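## Task

Move the blue bin, and no other bin, to the bench edge closest to the arms. Then set the hook lying flat on the bench next to that bin, with its handle sticking out past that same edge. All other objects must finish resting on whatever supports them now. Nothing counts if a robot is still holding it in place at the end. Finish by releasing everything and pulling the arms away.

## Robot and tools

Setup. Three identical i2rt Big YAM arms, arm1, arm2 and arm3, share the bench. Each has six revolute joints, a two-finger gripper and a wrist camera (arm1_cam_wrist, arm2_cam_wrist, arm3_cam_wrist). Two fixed cameras, room_a and room_b, watch from the room. With joints 1 and 6 at zero and the hand level and facing forward, the wrist camera rides above the hand looking toward the fingertips. Reach is roughly 1.0 m from the joint 1 axis. Joints move at different speeds, so the hand can sweep a wide arc between two postures.

Frames. Any pose is given in one common scene frame with its origin on the floor and +z upward. The hand point lies halfway between the fingertips; the hand's z axis runs along the fingers and its y axis is the opening direction. No output prints the arm bases' poses.

execute_actions. Argument "actions" is a list holding one action or nothing (empty list = just report state and images). An action is an object keyed by "arm1", "arm2", "arm3"; each present arm gets {"joints": {...}}. Inside, every entry is an absolute target, not an offset, for that one arm, named by joint: joint1_rad (-2.879 to 2.879, base yaw, positive counter-clockwise seen from above, 0 = along the direction the base faces), joint2_rad (0 to 3.141, shoulder; 0 is upper arm pointing back about level, increasing lifts it up then forward), joint3_rad (0 to 3.019, elbow; 0 fully folded, increasing extends), joint4_rad (-1.692 to 1.57, hand pitch, positive tips fingers up), joint5_rad (-1.57 to 1.57, hand sideways swing, positive to the arm's right), joint6_rad (-2.094 to 2.094, hand roll, positive clockwise viewed from behind the hand), gripper_m (0 to 0.093, fingertip gap in metres). Angles are radians. Arrival tolerances: ±0.045, ±0.14, ±0.09, ±0.055, ±0.03, ±0.035 rad and ±0.003 m. All listed motions begin at once and may finish at different times. Omitted joints or arms may keep driving toward earlier targets. Any unknown key or value outside range rejects the whole call and nothing moves. Optional "cameras": list of camera names, or "all"; omitted/null means all, [] means none. The "pictures" line gives image order.

wait: "seconds" 0 to 10; commands nothing, returns the same state and images as an empty action.

zoom_image: "camera" plus "region" [x0, y0, x1, y1] in pixels of that camera's latest full image, origin top-left, no larger than 504 by 504.

finished_scene: "scene" is the number of the current scene; ends it irreversibly after the last command is held, reports success, and gives the next task. The goal must already hold and keep holding. Replying with no tool call ends everything.

Reading results. joint_status tells how each commanded motion of the last accepted action ended. "off_target": settled short of target and may still push. "contact_stop" or "time_out": the joint abandons its target and holds where it stopped, except a timed-out joint still pressing: it keeps its target, or one no further than 0.375, 0.375, 0.113, 0.225, 0.075, 0.3 rad (joints 1 to 6) from its position, and will move on if freed. To relieve pushing, command the reported position. "joint command not followed" (often with a "cause:" line) means a safety check blocked that arm's joint targets, e.g. self or inter-arm clearance; its gripper target still runs, and blocked joints show "not_followed" and may be retried on later actions until valid targets arrive or the path opens. Empty calls never show this line. on_its_own lists what moved or holds without this call commanding it; "held at" is the held target, not the actual position. A tiny change from the current position may produce no motion. A joint bearing a load sinks over time.

Motor heat. Holding loads heats motors, even while you are thinking. A MOTOR HOT line appears from 85 °C; at 100 °C that arm's motors and gripper let go until cool and it falls, shown as OVER-TEMPERATURE FAULT, and unfinished keys read "limit_stop_at_motor_heat" (resend targets; distance then says nothing about contact). Some heat carries into the next scene.

Cautions. The arms keep shoving after contact and can press hard, so avoid sustained pushes. Pressing two arms hard together aborts the run; the clearance check may react late and ignores fingers, gripper bodies and wrist cameras. Arm-to-arm contact is never reported. Do not drop, slam or knock objects, and never let anything leave the work area or fall to the floor, which ends the scene. Loose items can occasionally get nudged by outside disturbances. The simulation runs during your thinking with the last command held. Shorter robot motion is better; if one arm stalls, the others continue. After a scene change, an empty execute_actions call shows the current scene and task.

Each tool is called after "Call:" in YAML: its name, and indented under it one key for each argument.

## Session

Call:
execute_actions:
  actions: []

Scene clock: 0.00 s.
arm1.joint_positions: joint1_rad=-0.560 joint2_rad=+0.585 joint3_rad=+1.356 joint4_rad=-1.545 joint5_rad=+0.041 joint6_rad=-0.377 gripper_m=+0.095
arm1.joint_status: not commanded
arm1.hand: x=-0.8336 y=+0.1522 z=+1.3002 quat_wxyz=(-0.377, +0.600, -0.696, -0.117) (m; scene frame)
arm2.joint_positions: joint1_rad=+0.656 joint2_rad=+0.584 joint3_rad=+1.420 joint4_rad=-1.459 joint5_rad=-0.138 joint6_rad=-0.173 gripper_m=+0.095
arm2.joint_status: not commanded
arm2.hand: x=-0.1256 y=+0.1504 z=+1.2655 quat_wxyz=(-0.192, +0.832, -0.318, -0.412) (m; scene frame)
arm3.joint_positions: joint1_rad=-0.064 joint2_rad=+0.392 joint3_rad=+1.709 joint4_rad=-1.612 joint5_rad=-0.102 joint6_rad=-0.023 gripper_m=+0.095
arm3.joint_status: not commanded
arm3.hand: x=+0.9092 y=+0.0428 z=+1.4235 quat_wxyz=(-0.435, +0.547, -0.588, -0.407) (m; scene frame)
pictures: arm1_cam_wrist, arm2_cam_wrist, arm3_cam_wrist, room_a, room_b
Images, in order (width x height): arm1_cam_wrist 616x616, arm2_cam_wrist 616x616, arm3_cam_wrist 616x616, room_a 896x504, room_b 896x504.

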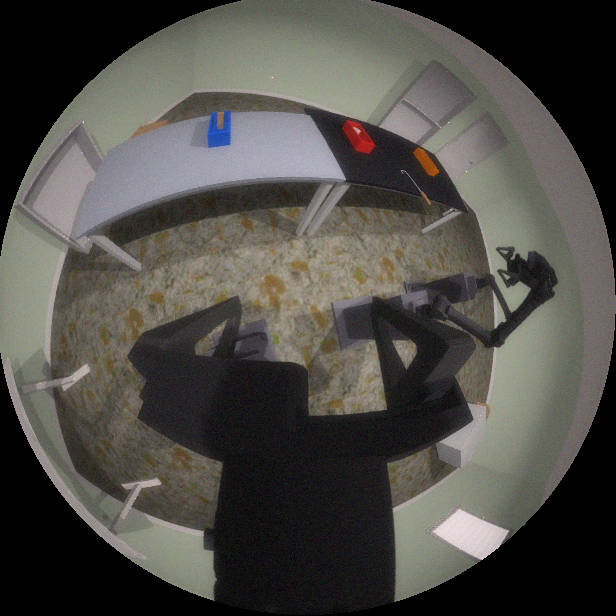

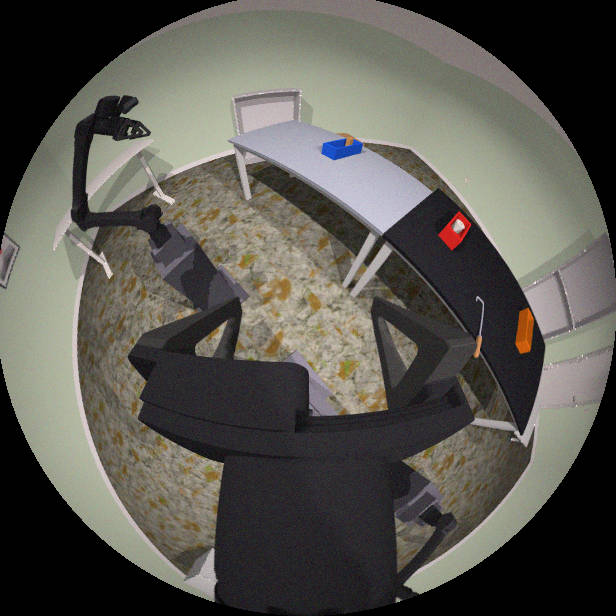

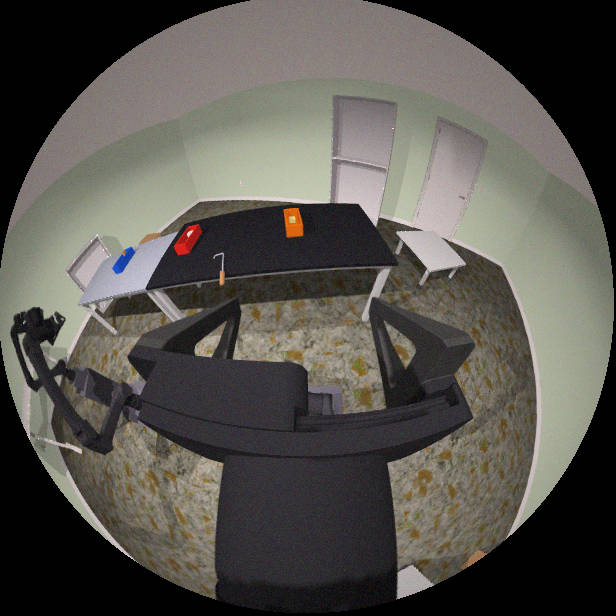

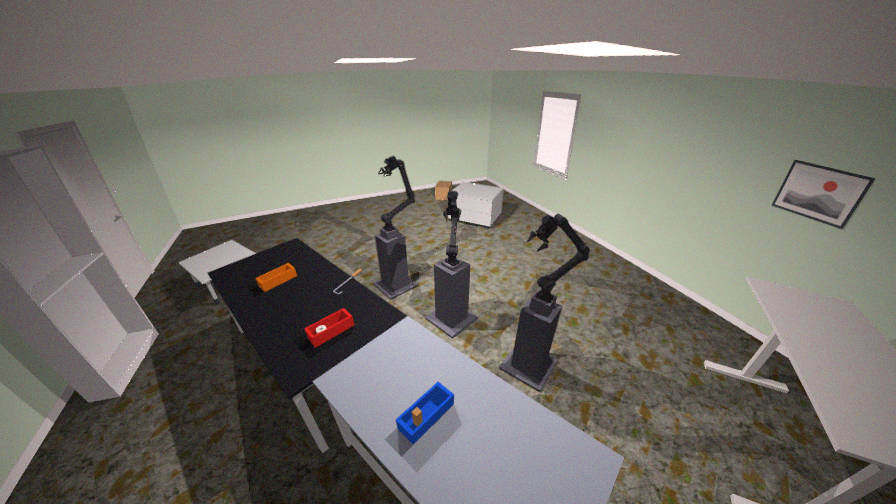

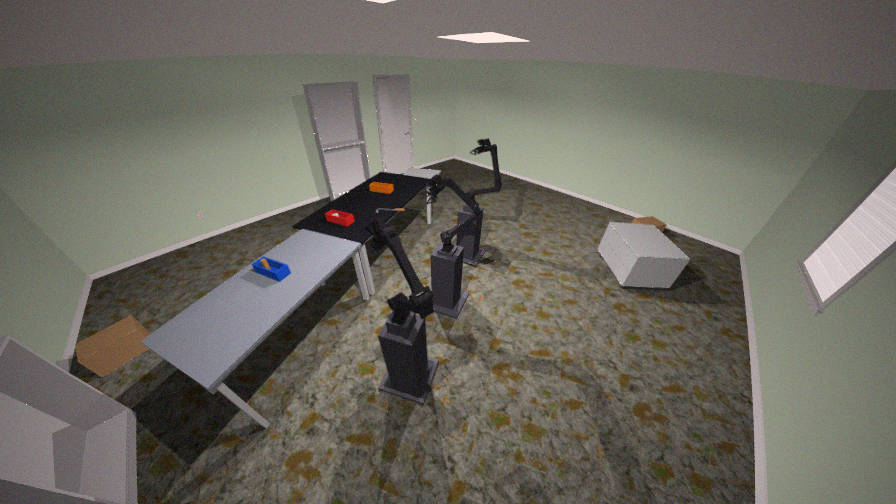

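Call:
execute_actions:
  actions:
    - {"arm2":{"joints":{"joint1_rad":-0.5,"joint2_rad":1.57,"joint3_rad":1.57,"joint4_rad":-0.5,"joint5_rad":0,"joint6_rad":0}},"arm1":{"joints":{"joint1_rad":0,"joint2_rad":1.57,"joint3_rad":1.2,"joint4_rad":0,"joint5_rad":0,"joint6_rad":0}}}

Call:
zoom_image:
  camera: "room_a"
  region: [240,230,560,470]

Scene clock: 5.53 s.
arm1.joint_positions: joint1_rad=+0.003 joint2_rad=+1.574 joint3_rad=+1.197 joint4_rad=-0.030 joint5_rad=+0.001 joint6_rad=-0.016 gripper_m=+0.095
arm1.joint_status: all done
arm1.hand: x=-0.9706 y=+0.6609 z=+1.0876 quat_wxyz=(-0.386, +0.609, -0.565, -0.400) (m; scene frame)
arm2.joint_positions: joint1_rad=-0.509 joint2_rad=+1.591 joint3_rad=+1.554 joint4_rad=-0.525 joint5_rad=+0.002 joint6_rad=-0.013 gripper_m=+0.095
arm2.joint_status: all done
arm2.hand: x=+0.3757 y=+0.5779 z=+1.0895 quat_wxyz=(-0.425, +0.429, -0.765, -0.224) (m; scene frame)
arm3.joint_positions: joint1_rad=-0.064 joint2_rad=+0.392 joint3_rad=+1.709 joint4_rad=-1.612 joint5_rad=-0.102 joint6_rad=-0.023 gripper_m=+0.095
arm3.joint_status: not commanded
arm3.hand: x=+0.9092 y=+0.0428 z=+1.4235 quat_wxyz=(-0.435, +0.547, -0.588, -0.407) (m; scene frame)
pictures: arm1_cam_wrist, arm2_cam_wrist, arm3_cam_wrist, room_a, room_b
Images, in order (width x height): arm1_cam_wrist 616x616, arm2_cam_wrist 616x616, arm3_cam_wrist 616x616, room_a 896x504, room_b 896x504.

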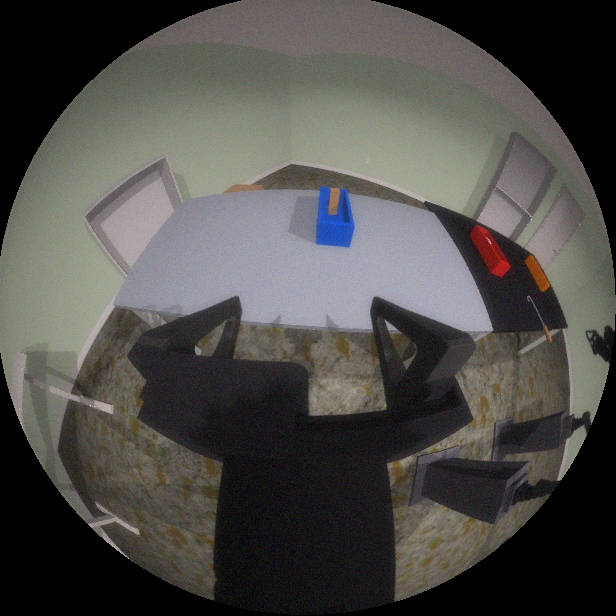

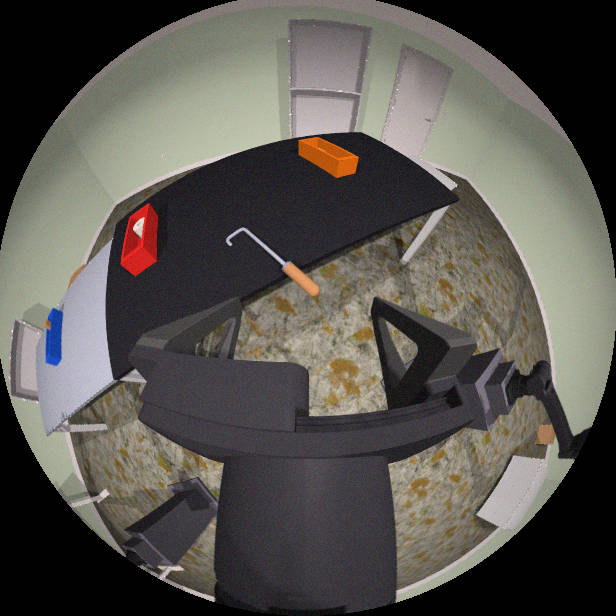

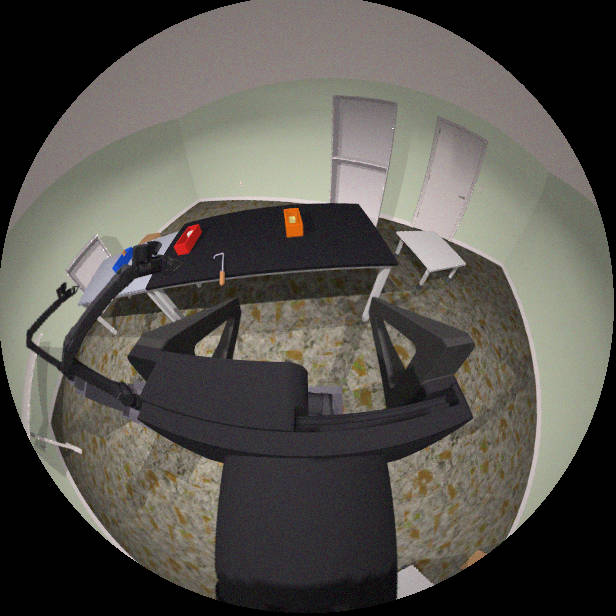

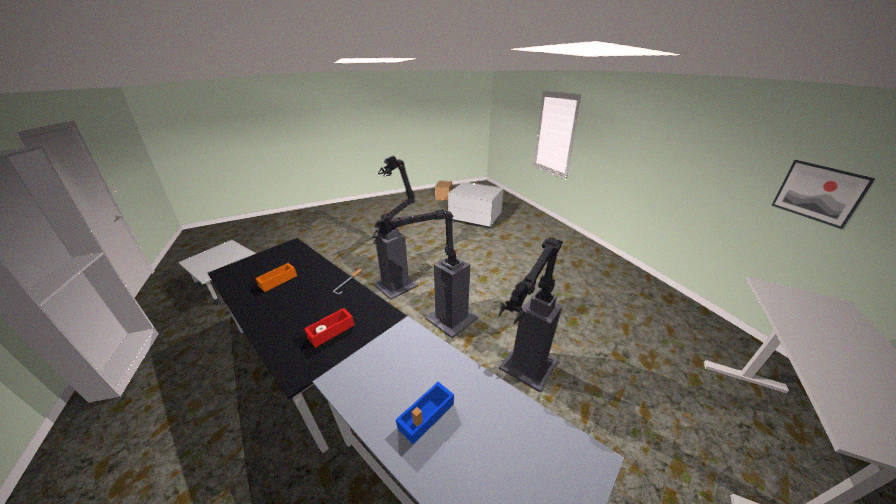

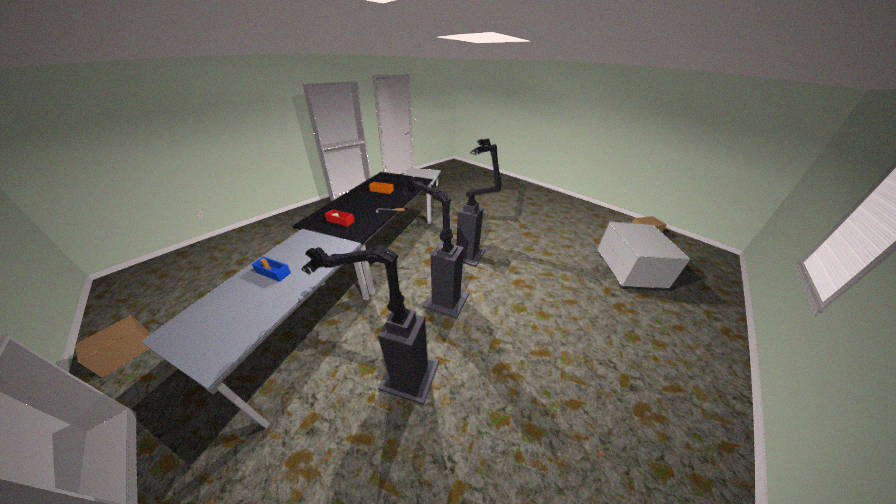

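Region (240, 230, 560, 470) of room_a's 896x504 image, scaled by 1.575, with more detail than that image has; it fills the top 378 rows of this view, and the rest is white.

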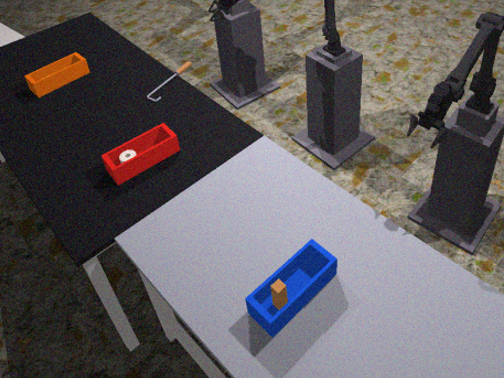

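Call:
execute_actions:
  actions:
    - {"arm2":{"joints":{"joint1_rad":-0.85,"joint2_rad":1.9,"joint3_rad":1.15,"joint4_rad":0.75,"joint5_rad":-0.9}},"arm1":{"joints":{"joint2_rad":2.3,"joint3_rad":2.0,"joint4_rad":-0.2}}}

Call:
execute_actions:
  actions:
    - {"arm1":{"joints":{"joint2_rad":1.9,"joint3_rad":1.15,"joint4_rad":0.75}}}
  cameras: ["arm1_cam_wrist"]

Call:
execute_actions:
  actions:
    - {"arm1":{"joints":{"joint4_rad":-0.8}}}
  cameras: ["arm1_cam_wrist"]

Scene clock: 18.07 s.
arm1.joint_positions: joint1_rad=+0.003 joint2_rad=+2.312 joint3_rad=+1.932 joint4_rad=-0.188 joint5_rad=+0.001 joint6_rad=-0.015 gripper_m=+0.095
arm1.joint_status: all done
arm1.hand: x=-0.9824 y=+0.8809 z=+0.9097 quat_wxyz=(-0.339, +0.640, -0.594, -0.350) (m; scene frame)
arm2.joint_positions: joint1_rad=-0.851 joint2_rad=+1.902 joint3_rad=+1.114 joint4_rad=+0.724 joint5_rad=-0.898 joint6_rad=-0.010 gripper_m=+0.095
arm2.joint_status: all done
arm2.hand: x=+0.4446 y=+0.5078 z=+0.9121 quat_wxyz=(-0.481, +0.501, -0.524, -0.493) (m; scene frame)
arm3.joint_positions: joint1_rad=-0.064 joint2_rad=+0.392 joint3_rad=+1.709 joint4_rad=-1.612 joint5_rad=-0.102 joint6_rad=-0.023 gripper_m=+0.095
arm3.joint_status: not commanded
arm3.hand: x=+0.9092 y=+0.0428 z=+1.4235 quat_wxyz=(-0.435, +0.547, -0.588, -0.407) (m; scene frame)
pictures: arm1_cam_wrist, arm2_cam_wrist, arm3_cam_wrist, room_a, room_b
Images, in order (width x height): arm1_cam_wrist 616x616, arm2_cam_wrist 616x616, arm3_cam_wrist 616x616, room_a 896x504, room_b 896x504.

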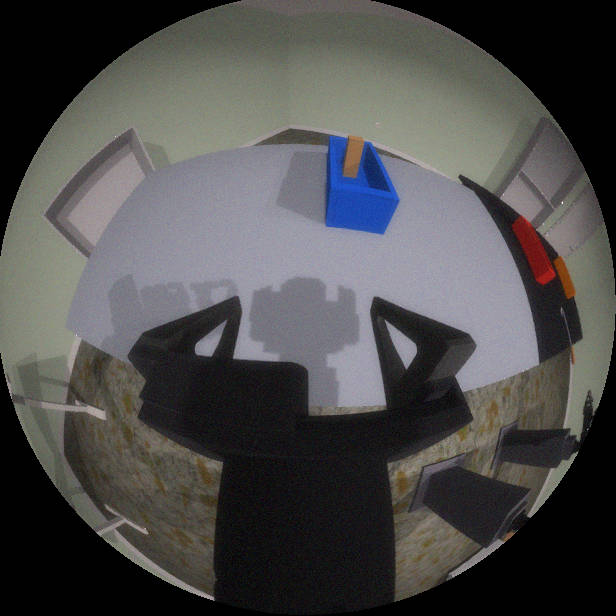

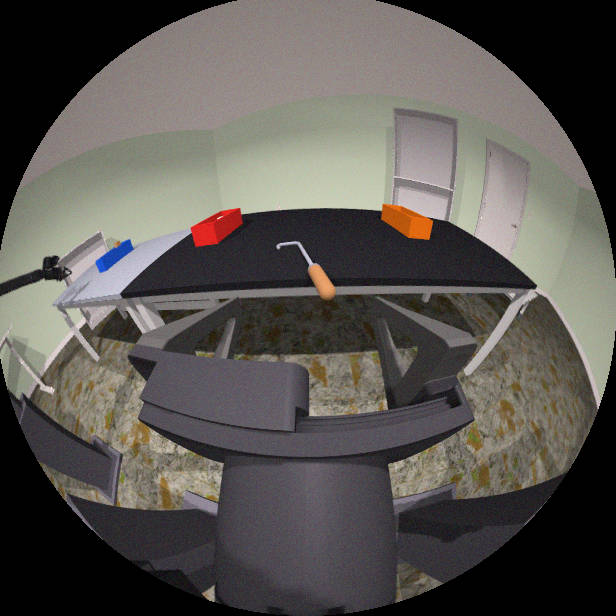

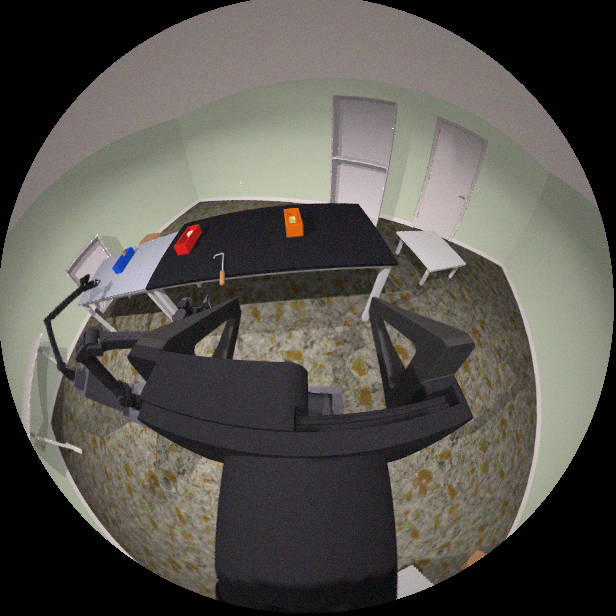

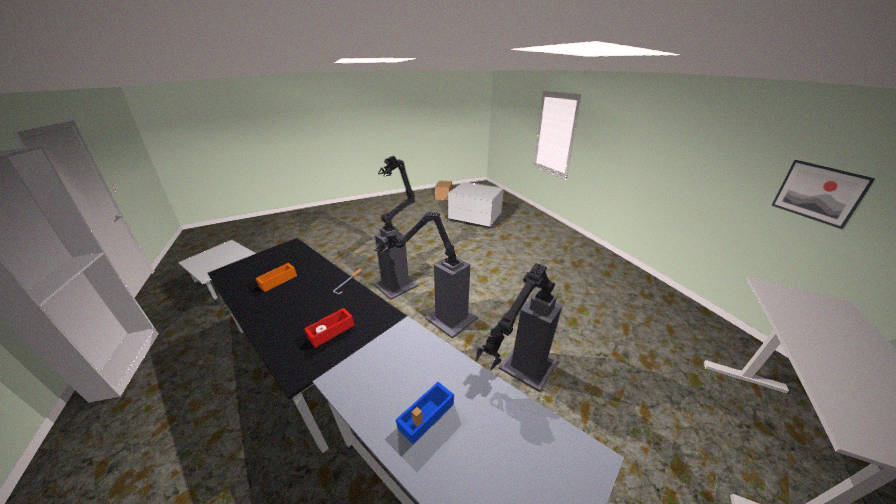

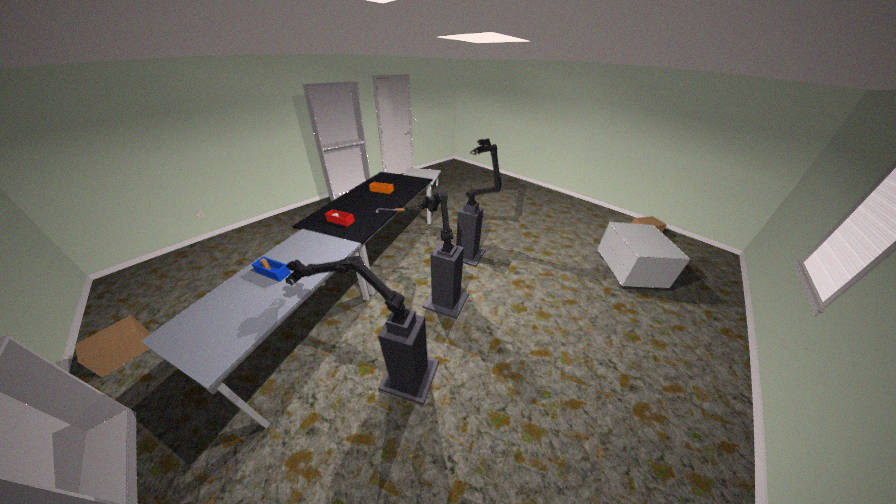

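Scene clock: 19.63 s.
arm1.joint_positions: joint1_rad=+0.003 joint2_rad=+1.906 joint3_rad=+1.144 joint4_rad=+0.721 joint5_rad=+0.001 joint6_rad=-0.015 gripper_m=+0.095
arm1.joint_status: all done
arm1.hand: x=-0.9738 y=+0.7226 z=+1.0085 quat_wxyz=(-0.484, +0.526, -0.487, -0.502) (m; scene frame)
arm2.joint_positions: joint1_rad=-0.851 joint2_rad=+1.902 joint3_rad=+1.114 joint4_rad=+0.724 joint5_rad=-0.898 joint6_rad=-0.010 gripper_m=+0.095
arm2.joint_status: not commanded
arm2.hand: x=+0.4446 y=+0.5078 z=+0.9121 quat_wxyz=(-0.481, +0.501, -0.524, -0.493) (m; scene frame)
arm3.joint_positions: joint1_rad=-0.064 joint2_rad=+0.392 joint3_rad=+1.709 joint4_rad=-1.612 joint5_rad=-0.102 joint6_rad=-0.023 gripper_m=+0.095
arm3.joint_status: not commanded
arm3.hand: x=+0.9092 y=+0.0428 z=+1.4235 quat_wxyz=(-0.435, +0.547, -0.588, -0.407) (m; scene frame)
pictures: arm1_cam_wrist
Images, in order (width x height): arm1_cam_wrist 616x616.

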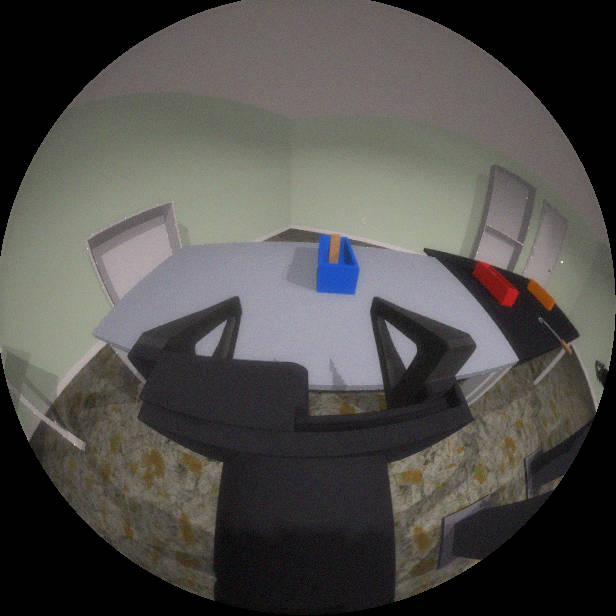

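Scene clock: 21.47 s.
arm1.joint_positions: joint1_rad=+0.003 joint2_rad=+1.906 joint3_rad=+1.144 joint4_rad=-0.784 joint5_rad=+0.001 joint6_rad=-0.015 gripper_m=+0.095
arm1.joint_status: all done
arm1.hand: x=-0.9593 y=+0.4864 z=+0.7698 quat_wxyz=(-0.015, +0.732, -0.681, -0.012) (m; scene frame)
arm2.joint_positions: joint1_rad=-0.851 joint2_rad=+1.902 joint3_rad=+1.114 joint4_rad=+0.724 joint5_rad=-0.898 joint6_rad=-0.010 gripper_m=+0.095
arm2.joint_status: not commanded
arm2.hand: x=+0.4446 y=+0.5078 z=+0.9121 quat_wxyz=(-0.481, +0.501, -0.524, -0.493) (m; scene frame)
arm3.joint_positions: joint1_rad=-0.064 joint2_rad=+0.392 joint3_rad=+1.709 joint4_rad=-1.612 joint5_rad=-0.102 joint6_rad=-0.023 gripper_m=+0.095
arm3.joint_status: not commanded
arm3.hand: x=+0.9092 y=+0.0428 z=+1.4235 quat_wxyz=(-0.435, +0.547, -0.588, -0.407) (m; scene frame)
pictures: arm1_cam_wrist
Images, in order (width x height): arm1_cam_wrist 616x616.

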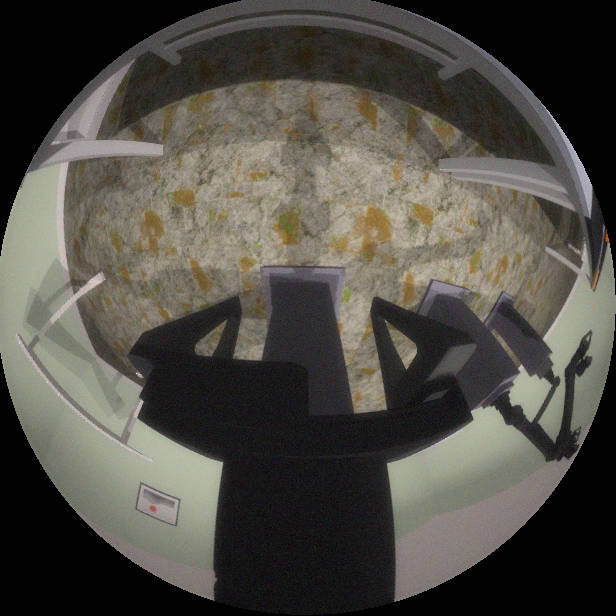

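Call:
execute_actions:
  actions:
    - {"arm2":{"joints":{"joint1_rad":-0.771,"joint2_rad":2.34,"joint3_rad":1.57,"joint4_rad":0.85,"joint5_rad":-0.956}},"arm1":{"joints":{"joint2_rad":1.0,"joint3_rad":0.6,"joint4_rad":0.4}}}
  cameras: ["arm2_cam_wrist","room_b","arm3_cam_wrist"]

Call:
zoom_image:
  camera: "room_b"
  region: [350,170,470,250]

Scene clock: 31.80 s.
arm1.joint_positions: joint1_rad=+0.003 joint2_rad=+1.002 joint3_rad=+0.607 joint4_rad=+0.370 joint5_rad=+0.001 joint6_rad=-0.015 gripper_m=+0.095
arm1.joint_status: all done
arm1.hand: x=-0.9596 y=+0.4620 z=+1.1463 quat_wxyz=(-0.488, +0.521, -0.483, -0.506) (m; scene frame)
arm2.joint_positions: joint1_rad=-0.764 joint2_rad=+2.357 joint3_rad=+1.518 joint4_rad=+0.829 joint5_rad=-0.955 joint6_rad=-0.010 gripper_m=+0.095
arm2.joint_status: all done
arm2.hand: x=+0.4739 y=+0.6198 z=+0.7911 quat_wxyz=(-0.463, +0.538, -0.468, -0.527) (m; scene frame)
arm3.joint_positions: joint1_rad=-0.064 joint2_rad=+0.392 joint3_rad=+1.709 joint4_rad=-1.612 joint5_rad=-0.102 joint6_rad=-0.023 gripper_m=+0.095
arm3.joint_status: not commanded
arm3.hand: x=+0.9092 y=+0.0428 z=+1.4235 quat_wxyz=(-0.435, +0.547, -0.588, -0.407) (m; scene frame)
pictures: arm2_cam_wrist, arm3_cam_wrist, room_b
Images, in order (width x height): arm2_cam_wrist 616x616, arm3_cam_wrist 616x616, room_b 896x504.

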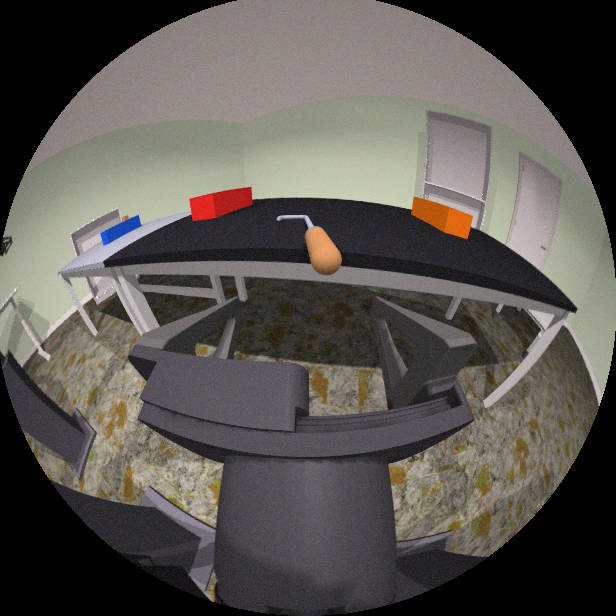

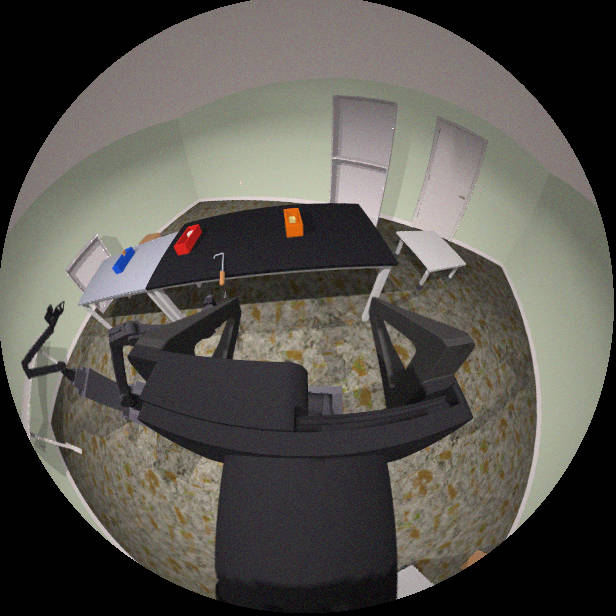

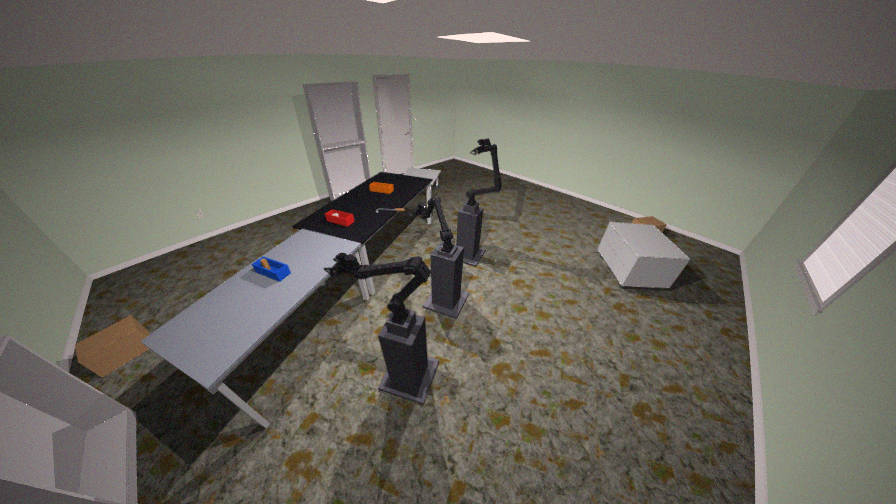

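Region (350, 170, 470, 250) of room_b's 896x504 image, scaled by 4.200, with more detail than that image has.

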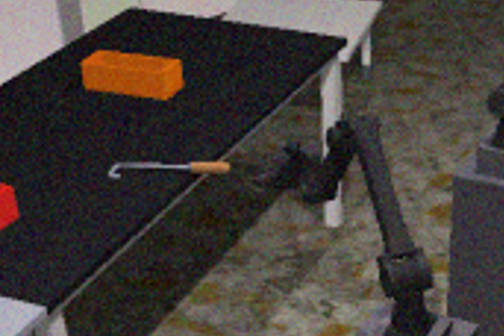

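Call:
execute_actions:
  actions:
    - {"arm2":{"joints":{"joint1_rad":-0.696,"joint2_rad":2.50,"joint3_rad":1.885,"joint4_rad":0.69,"joint5_rad":-0.885}}}
  cameras: ["arm2_cam_wrist","room_b"]

Call:
zoom_image:
  camera: "room_b"
  region: [350,170,470,250]

Scene clock: 37.03 s.
arm1.joint_positions: joint1_rad=+0.003 joint2_rad=+1.002 joint3_rad=+0.607 joint4_rad=+0.370 joint5_rad=+0.001 joint6_rad=-0.015 gripper_m=+0.095
arm1.joint_status: not commanded
arm1.hand: x=-0.9596 y=+0.4620 z=+1.1463 quat_wxyz=(-0.488, +0.521, -0.483, -0.506) (m; scene frame)
arm2.joint_positions: joint1_rad=-0.690 joint2_rad=+2.499 joint3_rad=+1.831 joint4_rad=+0.703 joint5_rad=-0.886 joint6_rad=-0.010 gripper_m=+0.095
arm2.joint_status: all done
arm2.hand: x=+0.4867 y=+0.7081 z=+0.7989 quat_wxyz=(-0.477, +0.540, -0.450, -0.527) (m; scene frame)
arm3.joint_positions: joint1_rad=-0.064 joint2_rad=+0.392 joint3_rad=+1.709 joint4_rad=-1.612 joint5_rad=-0.102 joint6_rad=-0.023 gripper_m=+0.095
arm3.joint_status: not commanded
arm3.hand: x=+0.9092 y=+0.0428 z=+1.4235 quat_wxyz=(-0.435, +0.547, -0.588, -0.407) (m; scene frame)
pictures: arm2_cam_wrist, room_b
Images, in order (width x height): arm2_cam_wrist 616x616, room_b 896x504.

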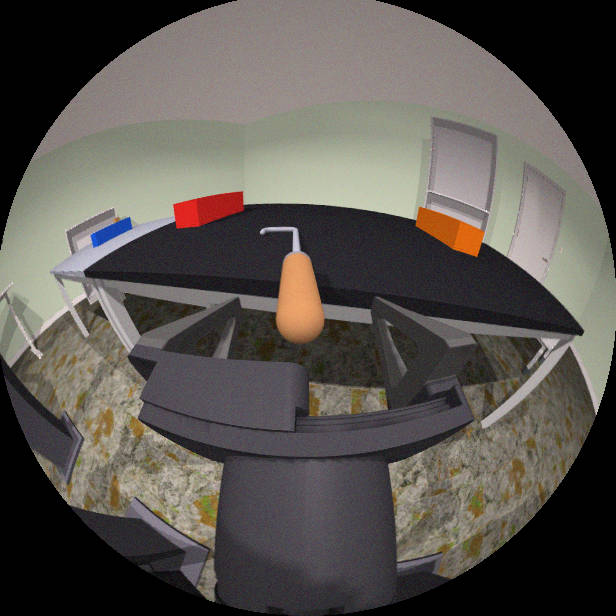

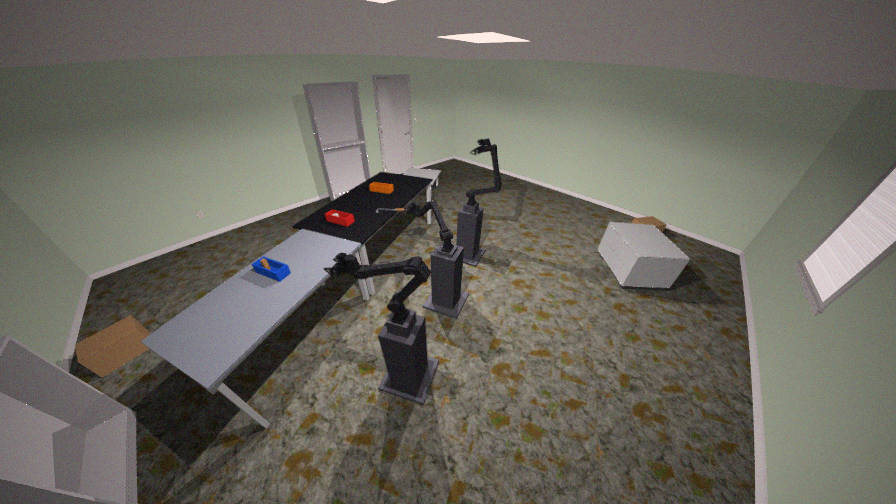

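Region (350, 170, 470, 250) of room_b's 896x504 image, scaled by 4.200, with more detail than that image has.

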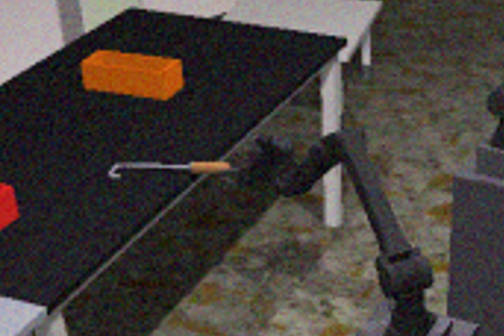

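Call:
execute_actions:
  actions:
    - {"arm2":{"joints":{"joint1_rad":-0.653,"joint2_rad":2.554,"joint3_rad":1.978,"joint4_rad":0.615,"joint5_rad":-0.84}}}
  cameras: ["arm2_cam_wrist"]

Scene clock: 40.23 s.
arm1.joint_positions: joint1_rad=+0.003 joint2_rad=+1.002 joint3_rad=+0.607 joint4_rad=+0.370 joint5_rad=+0.001 joint6_rad=-0.015 gripper_m=+0.095
arm1.joint_status: not commanded
arm1.hand: x=-0.9596 y=+0.4620 z=+1.1463 quat_wxyz=(-0.488, +0.521, -0.483, -0.506) (m; scene frame)
arm2.joint_positions: joint1_rad=-0.656 joint2_rad=+2.534 joint3_rad=+1.912 joint4_rad=+0.631 joint5_rad=-0.842 joint6_rad=-0.010 gripper_m=+0.095
arm2.joint_status: all done
arm2.hand: x=+0.4810 y=+0.7374 z=+0.7959 quat_wxyz=(-0.471, +0.537, -0.463, -0.525) (m; scene frame)
arm3.joint_positions: joint1_rad=-0.064 joint2_rad=+0.392 joint3_rad=+1.709 joint4_rad=-1.612 joint5_rad=-0.102 joint6_rad=-0.023 gripper_m=+0.095
arm3.joint_status: not commanded
arm3.hand: x=+0.9092 y=+0.0428 z=+1.4235 quat_wxyz=(-0.435, +0.547, -0.588, -0.407) (m; scene frame)
pictures: arm2_cam_wrist
Images, in order (width x height): arm2_cam_wrist 616x616.

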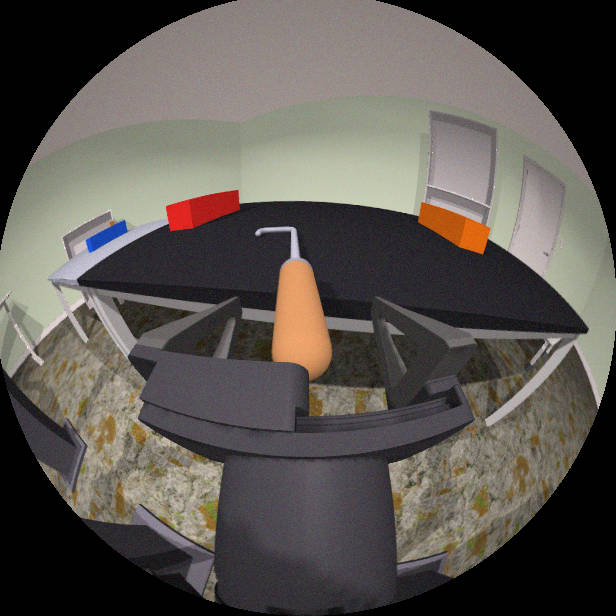

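Call:
execute_actions:
  actions:
    - {"arm2":{"joints":{"joint1_rad":-0.64,"joint2_rad":2.554}}}
  cameras: []

Call:
execute_actions:
  actions:
    - {"arm2":{"joints":{"gripper_m":0}}}
  cameras: ["arm2_cam_wrist"]

Scene clock: 43.17 s.
arm1.joint_positions: joint1_rad=+0.003 joint2_rad=+1.002 joint3_rad=+0.607 joint4_rad=+0.370 joint5_rad=+0.001 joint6_rad=-0.015 gripper_m=+0.095
arm1.joint_status: not commanded
arm1.hand: x=-0.9596 y=+0.4620 z=+1.1463 quat_wxyz=(-0.488, +0.521, -0.483, -0.506) (m; scene frame)
arm2.joint_positions: joint1_rad=-0.652 joint2_rad=+2.534 joint3_rad=+1.912 joint4_rad=+0.631 joint5_rad=-0.842 joint6_rad=-0.010 gripper_m=+0.095
arm2.joint_status: all done
arm2.hand: x=+0.4779 y=+0.7394 z=+0.7959 quat_wxyz=(-0.470, +0.538, -0.461, -0.526) (m; scene frame)
arm3.joint_positions: joint1_rad=-0.064 joint2_rad=+0.392 joint3_rad=+1.709 joint4_rad=-1.612 joint5_rad=-0.102 joint6_rad=-0.023 gripper_m=+0.095
arm3.joint_status: not commanded
arm3.hand: x=+0.9092 y=+0.0428 z=+1.4235 quat_wxyz=(-0.435, +0.547, -0.588, -0.407) (m; scene frame)
pictures: none
No camera images: the call's "cameras" was empty. Leave "cameras" out to get every camera's image.

Scene clock: 43.90 s.
arm1.joint_positions: joint1_rad=+0.003 joint2_rad=+1.002 joint3_rad=+0.607 joint4_rad=+0.370 joint5_rad=+0.001 joint6_rad=-0.015 gripper_m=+0.095
arm1.joint_status: not commanded
arm1.hand: x=-0.9596 y=+0.4620 z=+1.1463 quat_wxyz=(-0.488, +0.521, -0.483, -0.506) (m; scene frame)
arm2.joint_positions: joint1_rad=-0.651 joint2_rad=+2.534 joint3_rad=+1.913 joint4_rad=+0.630 joint5_rad=-0.841 joint6_rad=-0.009 gripper_m=+0.031
arm2.joint_status: gripper_m off_target (ended at +0.031, target +0.000)
arm2.hand: x=+0.4771 y=+0.7400 z=+0.7960 quat_wxyz=(-0.470, +0.538, -0.461, -0.526) (m; scene frame)
arm3.joint_positions: joint1_rad=-0.064 joint2_rad=+0.392 joint3_rad=+1.709 joint4_rad=-1.612 joint5_rad=-0.102 joint6_rad=-0.023 gripper_m=+0.095
arm3.joint_status: not commanded
arm3.hand: x=+0.9092 y=+0.0428 z=+1.4235 quat_wxyz=(-0.435, +0.547, -0.588, -0.407) (m; scene frame)
pictures: arm2_cam_wrist
Images, in order (width x height): arm2_cam_wrist 616x616.

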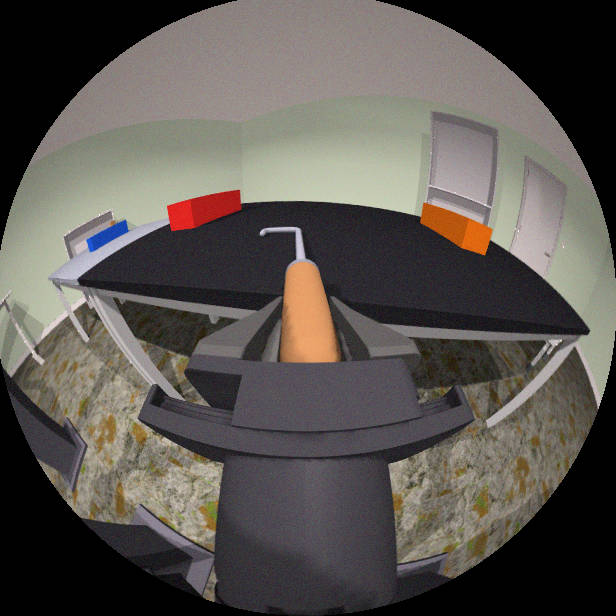

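Call:
execute_actions:
  actions:
    - {"arm2":{"joints":{"joint2_rad":2.3}}}
  cameras: ["arm2_cam_wrist"]

Call:
execute_actions:
  actions:
    - {"arm2":{"joints":{"joint1_rad":0.785,"joint5_rad":0.72}}}
  cameras: []

Call:
execute_actions:
  actions:
    - {"arm2":{"joints":{"joint2_rad":2.48}}}
  cameras: ["arm2_cam_wrist","room_b"]

Scene clock: 48.50 s.
arm1.joint_positions: joint1_rad=+0.003 joint2_rad=+1.002 joint3_rad=+0.607 joint4_rad=+0.370 joint5_rad=+0.001 joint6_rad=-0.015 gripper_m=+0.095
arm1.joint_status: not commanded
arm1.hand: x=-0.9596 y=+0.4620 z=+1.1463 quat_wxyz=(-0.488, +0.521, -0.483, -0.506) (m; scene frame)
arm2.joint_positions: joint1_rad=-0.649 joint2_rad=+2.328 joint3_rad=+1.913 joint4_rad=+0.608 joint5_rad=-0.843 joint6_rad=-0.009 gripper_m=+0.031
arm2.joint_status: all done
arm2.hand: x=+0.4712 y=+0.7392 z=+0.9667 quat_wxyz=(-0.531, +0.536, -0.393, -0.525) (m; scene frame)
arm3.joint_positions: joint1_rad=-0.064 joint2_rad=+0.392 joint3_rad=+1.709 joint4_rad=-1.612 joint5_rad=-0.102 joint6_rad=-0.023 gripper_m=+0.095
arm3.joint_status: not commanded
arm3.hand: x=+0.9092 y=+0.0428 z=+1.4235 quat_wxyz=(-0.435, +0.547, -0.588, -0.407) (m; scene frame)
pictures: arm2_cam_wrist
Images, in order (width x height): arm2_cam_wrist 616x616.

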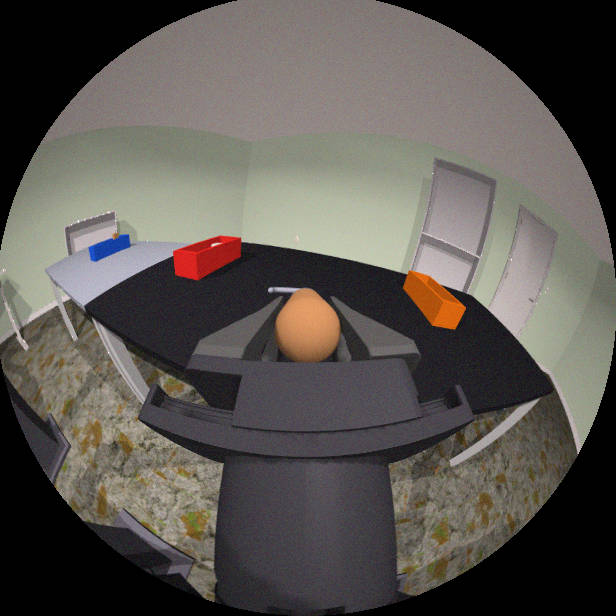

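Scene clock: 51.00 s.
arm1.joint_positions: joint1_rad=+0.003 joint2_rad=+1.002 joint3_rad=+0.607 joint4_rad=+0.370 joint5_rad=+0.001 joint6_rad=-0.015 gripper_m=+0.095
arm1.joint_status: not commanded
arm1.hand: x=-0.9596 y=+0.4620 z=+1.1463 quat_wxyz=(-0.488, +0.521, -0.483, -0.506) (m; scene frame)
arm2.joint_positions: joint1_rad=+0.780 joint2_rad=+2.333 joint3_rad=+1.913 joint4_rad=+0.601 joint5_rad=+0.724 joint6_rad=-0.005 gripper_m=+0.031
arm2.joint_status: all done
arm2.hand: x=-0.4904 y=+0.7334 z=+0.9589 quat_wxyz=(-0.503, +0.439, -0.494, -0.557) (m; scene frame)
arm3.joint_positions: joint1_rad=-0.064 joint2_rad=+0.392 joint3_rad=+1.709 joint4_rad=-1.612 joint5_rad=-0.102 joint6_rad=-0.023 gripper_m=+0.095
arm3.joint_status: not commanded
arm3.hand: x=+0.9092 y=+0.0428 z=+1.4235 quat_wxyz=(-0.435, +0.547, -0.588, -0.407) (m; scene frame)
pictures: none
No camera images: the call's "cameras" was empty. Leave "cameras" out to get every camera's image.

Scene clock: 52.07 s.
arm1.joint_positions: joint1_rad=+0.003 joint2_rad=+1.002 joint3_rad=+0.607 joint4_rad=+0.370 joint5_rad=+0.001 joint6_rad=-0.015 gripper_m=+0.095
arm1.joint_status: not commanded
arm1.hand: x=-0.9596 y=+0.4620 z=+1.1463 quat_wxyz=(-0.488, +0.521, -0.483, -0.506) (m; scene frame)
arm2.joint_positions: joint1_rad=+0.782 joint2_rad=+2.508 joint3_rad=+1.917 joint4_rad=+0.601 joint5_rad=+0.717 joint6_rad=-0.005 gripper_m=+0.031
arm2.joint_status: all done
arm2.hand: x=-0.4963 y=+0.7358 z=+0.8095 quat_wxyz=(-0.499, +0.504, -0.498, -0.500) (m; scene frame)
arm3.joint_positions: joint1_rad=-0.064 joint2_rad=+0.392 joint3_rad=+1.709 joint4_rad=-1.612 joint5_rad=-0.102 joint6_rad=-0.023 gripper_m=+0.095
arm3.joint_status: not commanded
arm3.hand: x=+0.9092 y=+0.0428 z=+1.4235 quat_wxyz=(-0.435, +0.547, -0.588, -0.407) (m; scene frame)
pictures: arm2_cam_wrist, room_b
Images, in order (width x height): arm2_cam_wrist 616x616, room_b 896x504.

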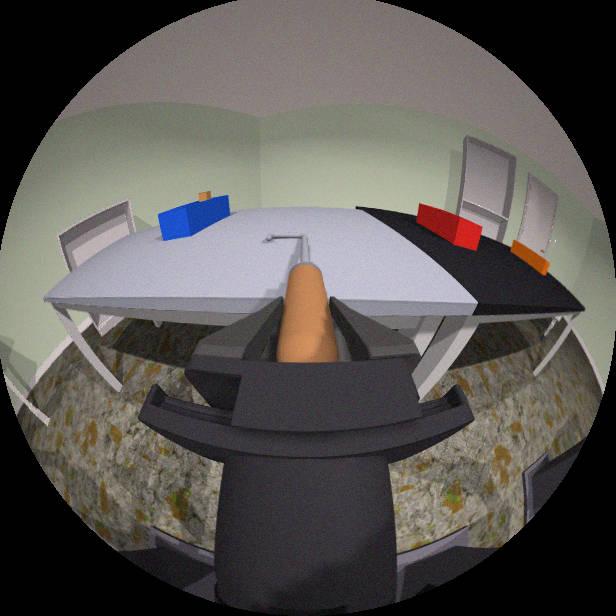

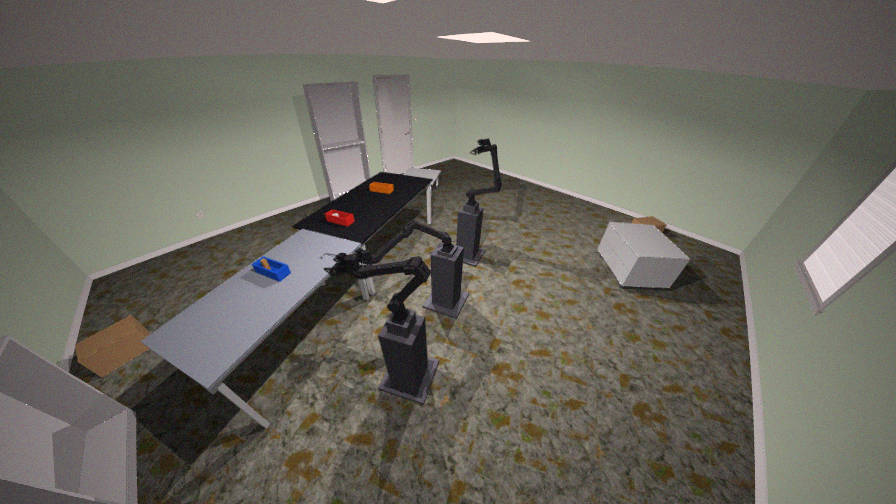

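Call:
execute_actions:
  actions:
    - {"arm2":{"joints":{"joint2_rad":2.515}}}
  cameras: []

Call:
execute_actions:
  actions:
    - {"arm2":{"joints":{"gripper_m":0.093}}}
  cameras: ["arm2_cam_wrist"]

Scene clock: 56.07 s.
arm1.joint_positions: joint1_rad=+0.003 joint2_rad=+1.002 joint3_rad=+0.607 joint4_rad=+0.370 joint5_rad=+0.001 joint6_rad=-0.015 gripper_m=+0.095
arm1.joint_status: not commanded
arm1.hand: x=-0.9596 y=+0.4620 z=+1.1463 quat_wxyz=(-0.488, +0.521, -0.483, -0.506) (m; scene frame)
arm2.joint_positions: joint1_rad=+0.782 joint2_rad=+2.508 joint3_rad=+1.917 joint4_rad=+0.601 joint5_rad=+0.717 joint6_rad=-0.005 gripper_m=+0.031
arm2.joint_status: all done
arm2.hand: x=-0.4963 y=+0.7358 z=+0.8095 quat_wxyz=(-0.499, +0.504, -0.498, -0.500) (m; scene frame)
arm3.joint_positions: joint1_rad=-0.064 joint2_rad=+0.392 joint3_rad=+1.709 joint4_rad=-1.612 joint5_rad=-0.102 joint6_rad=-0.023 gripper_m=+0.095
arm3.joint_status: not commanded
arm3.hand: x=+0.9092 y=+0.0428 z=+1.4235 quat_wxyz=(-0.435, +0.547, -0.588, -0.407) (m; scene frame)
pictures: none
No camera images: the call's "cameras" was empty. Leave "cameras" out to get every camera's image.

Scene clock: 56.77 s.
arm1.joint_positions: joint1_rad=+0.003 joint2_rad=+1.002 joint3_rad=+0.607 joint4_rad=+0.370 joint5_rad=+0.001 joint6_rad=-0.015 gripper_m=+0.095
arm1.joint_status: not commanded
arm1.hand: x=-0.9596 y=+0.4620 z=+1.1463 quat_wxyz=(-0.488, +0.521, -0.483, -0.506) (m; scene frame)
arm2.joint_positions: joint1_rad=+0.782 joint2_rad=+2.508 joint3_rad=+1.917 joint4_rad=+0.601 joint5_rad=+0.718 joint6_rad=-0.005 gripper_m=+0.093
arm2.joint_status: all done
arm2.hand: x=-0.4962 y=+0.7358 z=+0.8095 quat_wxyz=(-0.499, +0.503, -0.498, -0.500) (m; scene frame)
arm3.joint_positions: joint1_rad=-0.064 joint2_rad=+0.392 joint3_rad=+1.709 joint4_rad=-1.612 joint5_rad=-0.102 joint6_rad=-0.023 gripper_m=+0.095
arm3.joint_status: not commanded
arm3.hand: x=+0.9092 y=+0.0428 z=+1.4235 quat_wxyz=(-0.435, +0.547, -0.588, -0.407) (m; scene frame)
pictures: arm2_cam_wrist
Images, in order (width x height): arm2_cam_wrist 616x616.

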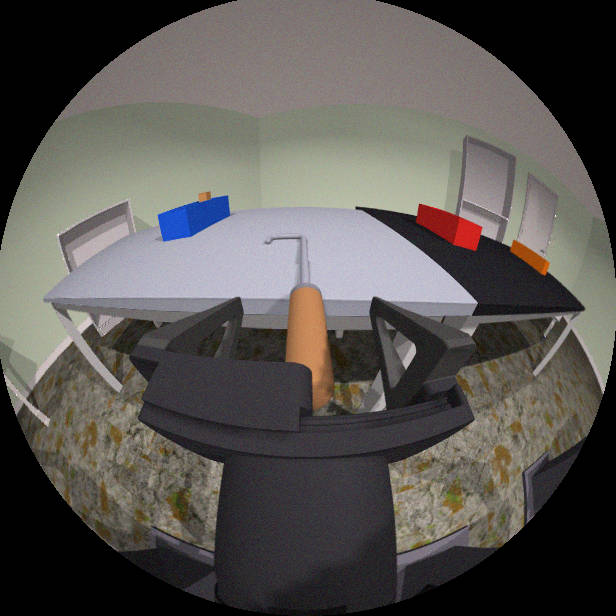

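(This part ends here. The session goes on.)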